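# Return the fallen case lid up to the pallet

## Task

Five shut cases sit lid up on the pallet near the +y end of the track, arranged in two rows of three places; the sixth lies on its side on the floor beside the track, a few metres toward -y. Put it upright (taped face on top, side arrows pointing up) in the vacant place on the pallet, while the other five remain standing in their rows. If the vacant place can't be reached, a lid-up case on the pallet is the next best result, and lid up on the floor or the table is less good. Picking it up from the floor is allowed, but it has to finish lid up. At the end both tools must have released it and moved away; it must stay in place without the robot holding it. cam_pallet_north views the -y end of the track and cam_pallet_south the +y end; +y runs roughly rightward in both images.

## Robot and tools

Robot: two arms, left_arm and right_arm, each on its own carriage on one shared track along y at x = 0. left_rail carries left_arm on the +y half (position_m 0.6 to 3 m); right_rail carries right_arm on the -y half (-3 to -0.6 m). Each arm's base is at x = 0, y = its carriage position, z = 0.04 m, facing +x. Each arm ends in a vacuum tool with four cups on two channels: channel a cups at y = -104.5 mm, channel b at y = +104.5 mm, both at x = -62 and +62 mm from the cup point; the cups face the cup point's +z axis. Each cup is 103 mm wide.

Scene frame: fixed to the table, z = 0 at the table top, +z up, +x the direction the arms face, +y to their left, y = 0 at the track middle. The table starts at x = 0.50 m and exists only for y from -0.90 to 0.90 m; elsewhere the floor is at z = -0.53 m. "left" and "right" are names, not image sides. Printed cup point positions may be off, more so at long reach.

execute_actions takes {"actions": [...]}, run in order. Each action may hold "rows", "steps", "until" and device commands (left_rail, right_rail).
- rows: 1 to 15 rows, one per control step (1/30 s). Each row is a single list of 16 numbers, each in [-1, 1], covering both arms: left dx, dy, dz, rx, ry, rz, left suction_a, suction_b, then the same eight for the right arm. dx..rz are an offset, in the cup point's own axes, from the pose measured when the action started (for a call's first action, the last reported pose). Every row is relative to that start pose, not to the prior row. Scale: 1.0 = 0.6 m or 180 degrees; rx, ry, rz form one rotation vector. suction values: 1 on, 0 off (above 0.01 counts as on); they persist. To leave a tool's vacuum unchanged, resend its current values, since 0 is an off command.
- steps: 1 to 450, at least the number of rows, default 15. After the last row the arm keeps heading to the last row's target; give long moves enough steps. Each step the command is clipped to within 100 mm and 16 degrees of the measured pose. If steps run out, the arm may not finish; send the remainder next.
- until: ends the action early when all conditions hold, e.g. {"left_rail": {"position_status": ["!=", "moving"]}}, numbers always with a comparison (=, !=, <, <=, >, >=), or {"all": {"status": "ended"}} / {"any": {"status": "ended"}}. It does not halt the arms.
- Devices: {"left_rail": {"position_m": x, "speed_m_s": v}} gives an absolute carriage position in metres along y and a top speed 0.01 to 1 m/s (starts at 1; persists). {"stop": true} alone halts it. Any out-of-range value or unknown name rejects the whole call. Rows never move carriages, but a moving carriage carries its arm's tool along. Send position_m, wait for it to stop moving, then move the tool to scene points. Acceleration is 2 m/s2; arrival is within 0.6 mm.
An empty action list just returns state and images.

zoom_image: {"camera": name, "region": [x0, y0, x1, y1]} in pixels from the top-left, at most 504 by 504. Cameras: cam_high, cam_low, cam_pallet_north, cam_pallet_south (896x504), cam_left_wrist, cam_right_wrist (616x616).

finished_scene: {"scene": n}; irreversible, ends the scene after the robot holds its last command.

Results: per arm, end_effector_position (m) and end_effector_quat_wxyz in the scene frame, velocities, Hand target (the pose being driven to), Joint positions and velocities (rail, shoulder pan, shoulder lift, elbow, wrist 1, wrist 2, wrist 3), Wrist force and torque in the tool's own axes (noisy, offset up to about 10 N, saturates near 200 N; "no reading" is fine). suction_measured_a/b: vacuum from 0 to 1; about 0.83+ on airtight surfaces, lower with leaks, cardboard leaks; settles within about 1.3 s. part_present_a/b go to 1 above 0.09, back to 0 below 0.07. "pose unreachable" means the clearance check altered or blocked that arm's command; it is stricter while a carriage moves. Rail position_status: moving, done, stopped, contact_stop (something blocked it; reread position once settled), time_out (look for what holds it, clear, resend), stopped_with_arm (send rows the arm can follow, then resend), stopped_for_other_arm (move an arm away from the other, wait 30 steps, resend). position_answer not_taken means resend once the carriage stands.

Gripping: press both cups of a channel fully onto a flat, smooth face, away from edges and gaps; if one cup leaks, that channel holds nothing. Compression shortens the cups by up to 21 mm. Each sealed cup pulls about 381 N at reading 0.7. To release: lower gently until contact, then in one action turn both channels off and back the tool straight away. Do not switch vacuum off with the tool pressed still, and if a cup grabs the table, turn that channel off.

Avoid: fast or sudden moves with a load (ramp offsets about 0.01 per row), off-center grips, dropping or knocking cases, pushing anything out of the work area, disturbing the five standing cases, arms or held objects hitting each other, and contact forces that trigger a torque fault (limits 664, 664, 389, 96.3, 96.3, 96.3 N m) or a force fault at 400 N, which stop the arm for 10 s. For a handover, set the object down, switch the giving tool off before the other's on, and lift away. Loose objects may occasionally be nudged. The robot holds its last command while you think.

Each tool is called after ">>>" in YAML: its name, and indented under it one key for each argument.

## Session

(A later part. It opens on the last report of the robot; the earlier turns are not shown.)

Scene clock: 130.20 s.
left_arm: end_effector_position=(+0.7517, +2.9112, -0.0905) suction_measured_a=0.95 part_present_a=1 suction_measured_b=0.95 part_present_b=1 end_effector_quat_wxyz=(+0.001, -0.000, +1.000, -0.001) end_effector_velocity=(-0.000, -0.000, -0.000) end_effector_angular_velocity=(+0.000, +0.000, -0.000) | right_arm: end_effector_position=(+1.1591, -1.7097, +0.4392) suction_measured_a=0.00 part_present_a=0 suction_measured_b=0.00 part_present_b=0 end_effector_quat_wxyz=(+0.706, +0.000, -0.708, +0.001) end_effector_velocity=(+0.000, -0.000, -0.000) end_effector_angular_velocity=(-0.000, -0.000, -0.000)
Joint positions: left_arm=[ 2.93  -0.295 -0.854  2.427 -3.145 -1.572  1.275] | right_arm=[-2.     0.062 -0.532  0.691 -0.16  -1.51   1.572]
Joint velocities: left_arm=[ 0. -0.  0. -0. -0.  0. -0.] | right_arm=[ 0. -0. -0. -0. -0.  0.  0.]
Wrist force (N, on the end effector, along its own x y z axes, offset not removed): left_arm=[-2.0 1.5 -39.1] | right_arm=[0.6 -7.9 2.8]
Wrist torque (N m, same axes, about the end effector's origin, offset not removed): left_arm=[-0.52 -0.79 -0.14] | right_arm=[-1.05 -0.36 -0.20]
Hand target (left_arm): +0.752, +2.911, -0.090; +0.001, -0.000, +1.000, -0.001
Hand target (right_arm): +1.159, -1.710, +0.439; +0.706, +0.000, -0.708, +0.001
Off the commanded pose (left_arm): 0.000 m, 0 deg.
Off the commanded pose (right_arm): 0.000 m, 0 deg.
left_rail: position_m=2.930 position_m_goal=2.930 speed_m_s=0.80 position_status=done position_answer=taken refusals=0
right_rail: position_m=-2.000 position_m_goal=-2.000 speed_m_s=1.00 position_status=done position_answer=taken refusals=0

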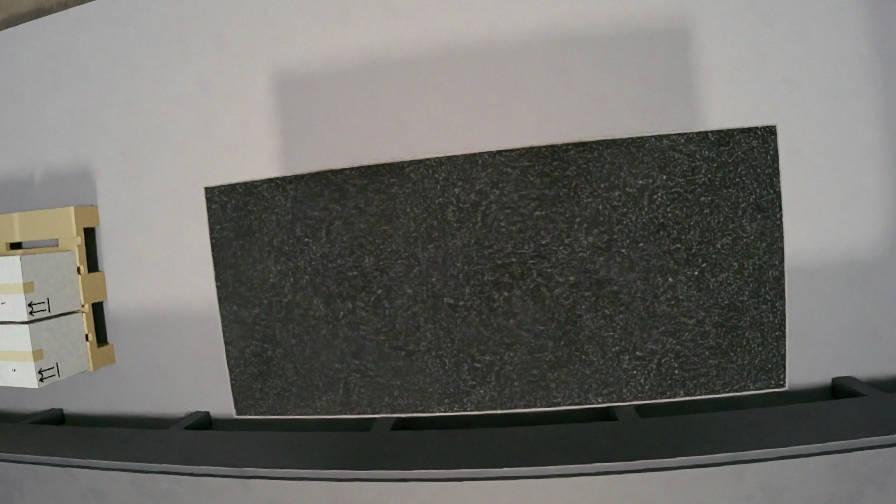

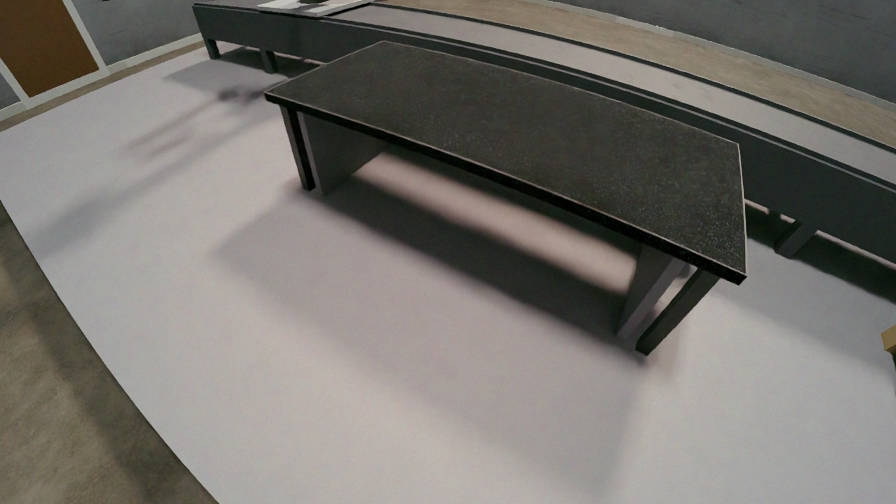

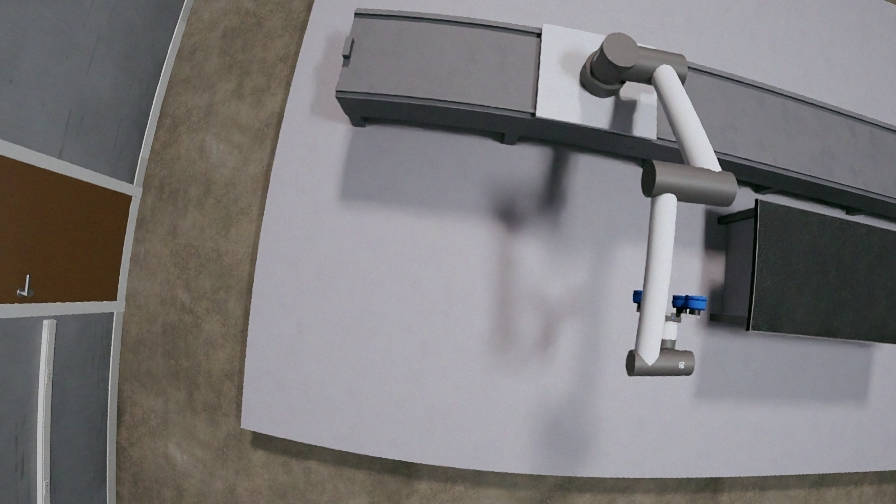

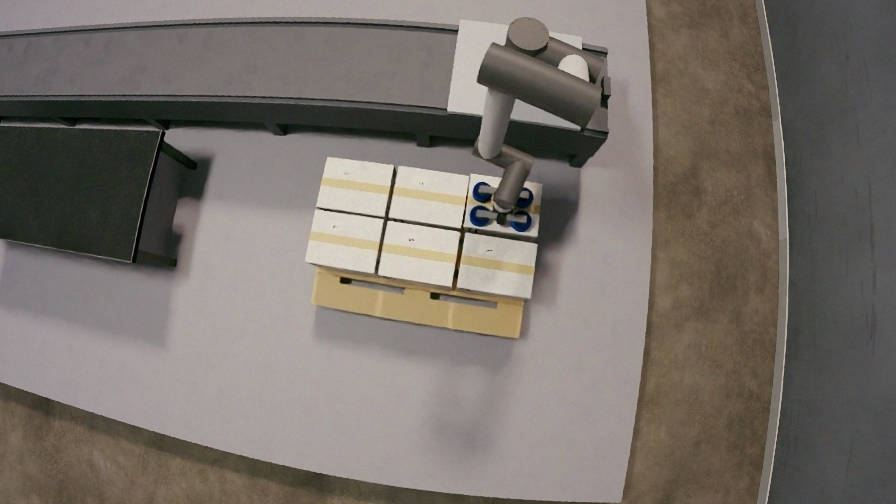

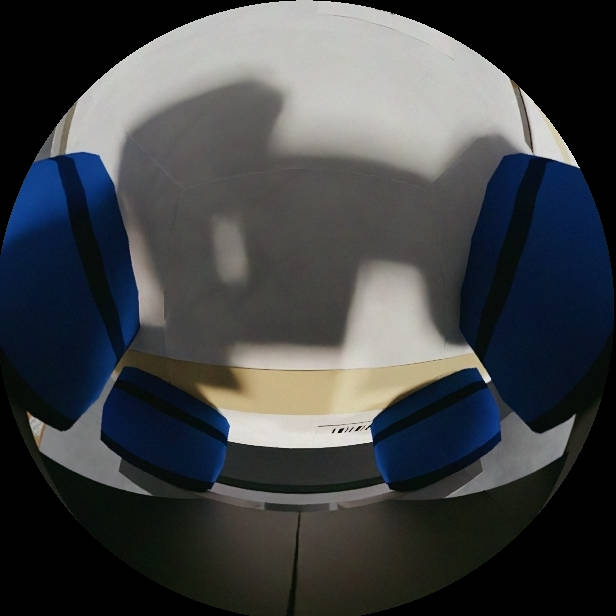

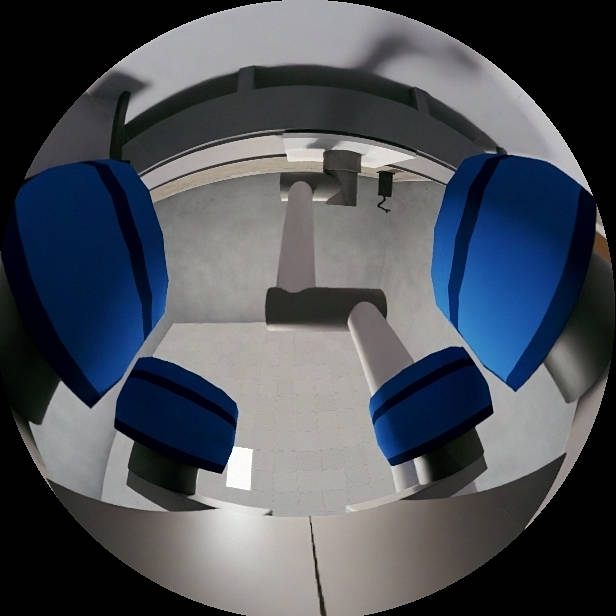

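Aligned, and the force reading shows the case is already resting (−39 N). Release.

>>> execute_actions:
  actions:
    - {"rows":[[0,0,-0.03,0,0,0,0,0,0,0,0,0,0,0,0,0],[0,0,-0.08,0,0,0,0,0,0,0,0,0,0,0,0,0],[0,0,-0.2,0,0,0,0,0,0,0,0,0,0,0,0,0],[0,0,-0.5,0,0,0,0,0,0,0,0,0,0,0,0,0]],"steps":60}

>>> finished_scene:
  scene: 2

Scene clock: 135.80 s.
left_arm: end_effector_position=(+0.7513, +2.9113, +0.2097) suction_measured_a=0.00 part_present_a=0 suction_measured_b=0.00 part_present_b=0 end_effector_quat_wxyz=(+0.001, -0.000, +1.000, -0.001) end_effector_velocity=(+0.000, -0.000, +0.000) end_effector_angular_velocity=(-0.000, -0.000, +0.000) | right_arm: end_effector_position=(+1.1591, -1.7097, +0.4392) suction_measured_a=0.00 part_present_a=0 suction_measured_b=0.00 part_present_b=0 end_effector_quat_wxyz=(+0.706, +0.000, -0.708, +0.001) end_effector_velocity=(-0.000, +0.000, +0.000) end_effector_angular_velocity=(-0.000, -0.000, +0.000)
Joint positions: left_arm=[ 2.93  -0.295 -1.357  2.377 -2.592 -1.572  1.275] | right_arm=[-2.     0.062 -0.532  0.691 -0.16  -1.51   1.572]
Joint velocities: left_arm=[ 0. -0. -0. -0.  0.  0. -0.] | right_arm=[ 0.  0. -0. -0.  0. -0.  0.]
Wrist force (N, on the end effector, along its own x y z axes, offset not removed): left_arm=[1.8 -1.7 0.1] | right_arm=[-2.0 -6.7 -4.3]
Wrist torque (N m, same axes, about the end effector's origin, offset not removed): left_arm=[-0.47 -0.27 -0.05] | right_arm=[-0.94 -0.28 0.03]
Hand target (left_arm): +0.751, +2.911, +0.210; +0.001, -0.000, +1.000, -0.001
Hand target (right_arm): +1.159, -1.710, +0.439; +0.706, +0.000, -0.708, +0.001
Off the commanded pose (left_arm): 0.000 m, 0 deg.
Off the commanded pose (right_arm): 0.000 m, 0 deg.
left_rail: position_m=2.930 position_m_goal=2.930 speed_m_s=0.80 position_status=done position_answer=taken refusals=0
right_rail: position_m=-2.000 position_m_goal=-2.000 speed_m_s=1.00 position_status=done position_answer=taken refusals=0

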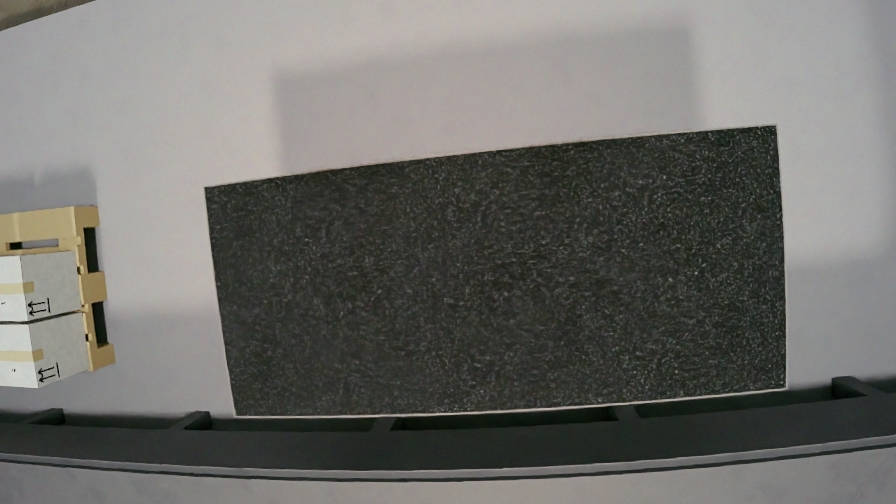

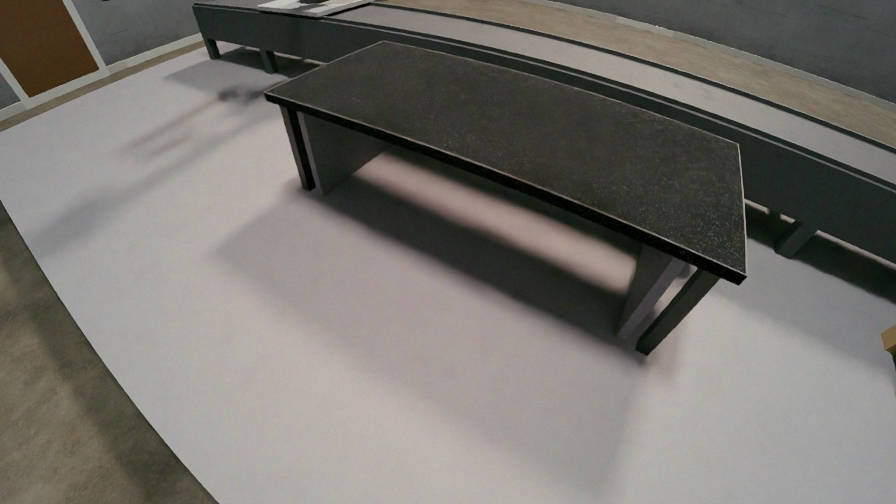

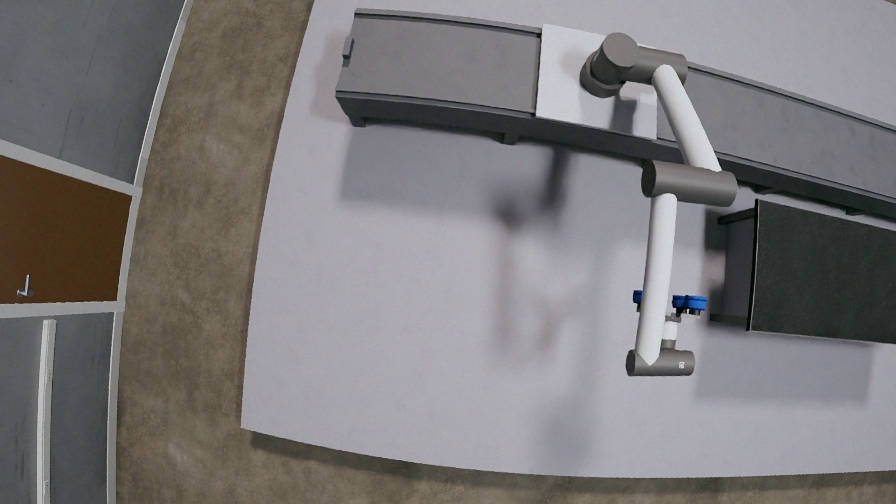

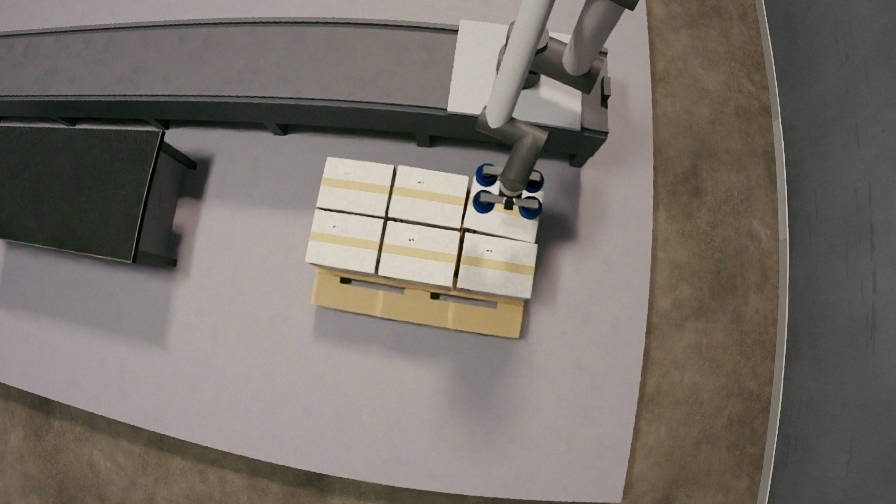

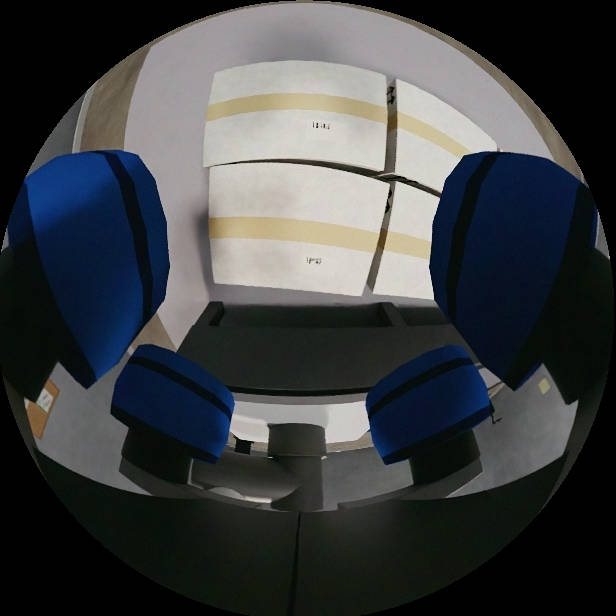

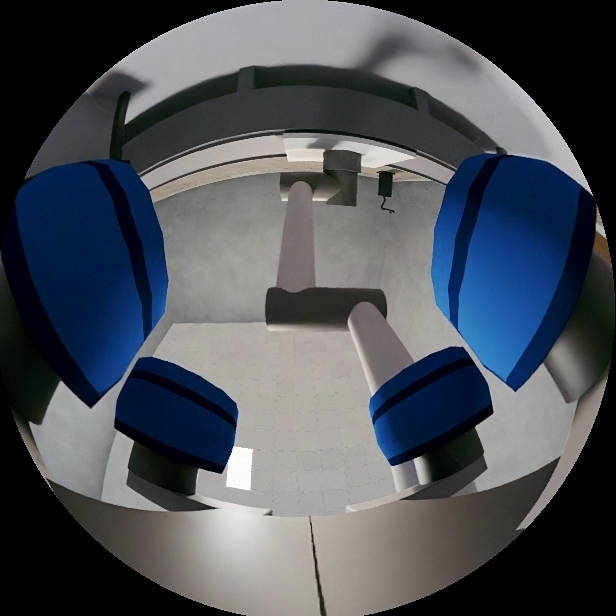

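The scene is finished: the task was done.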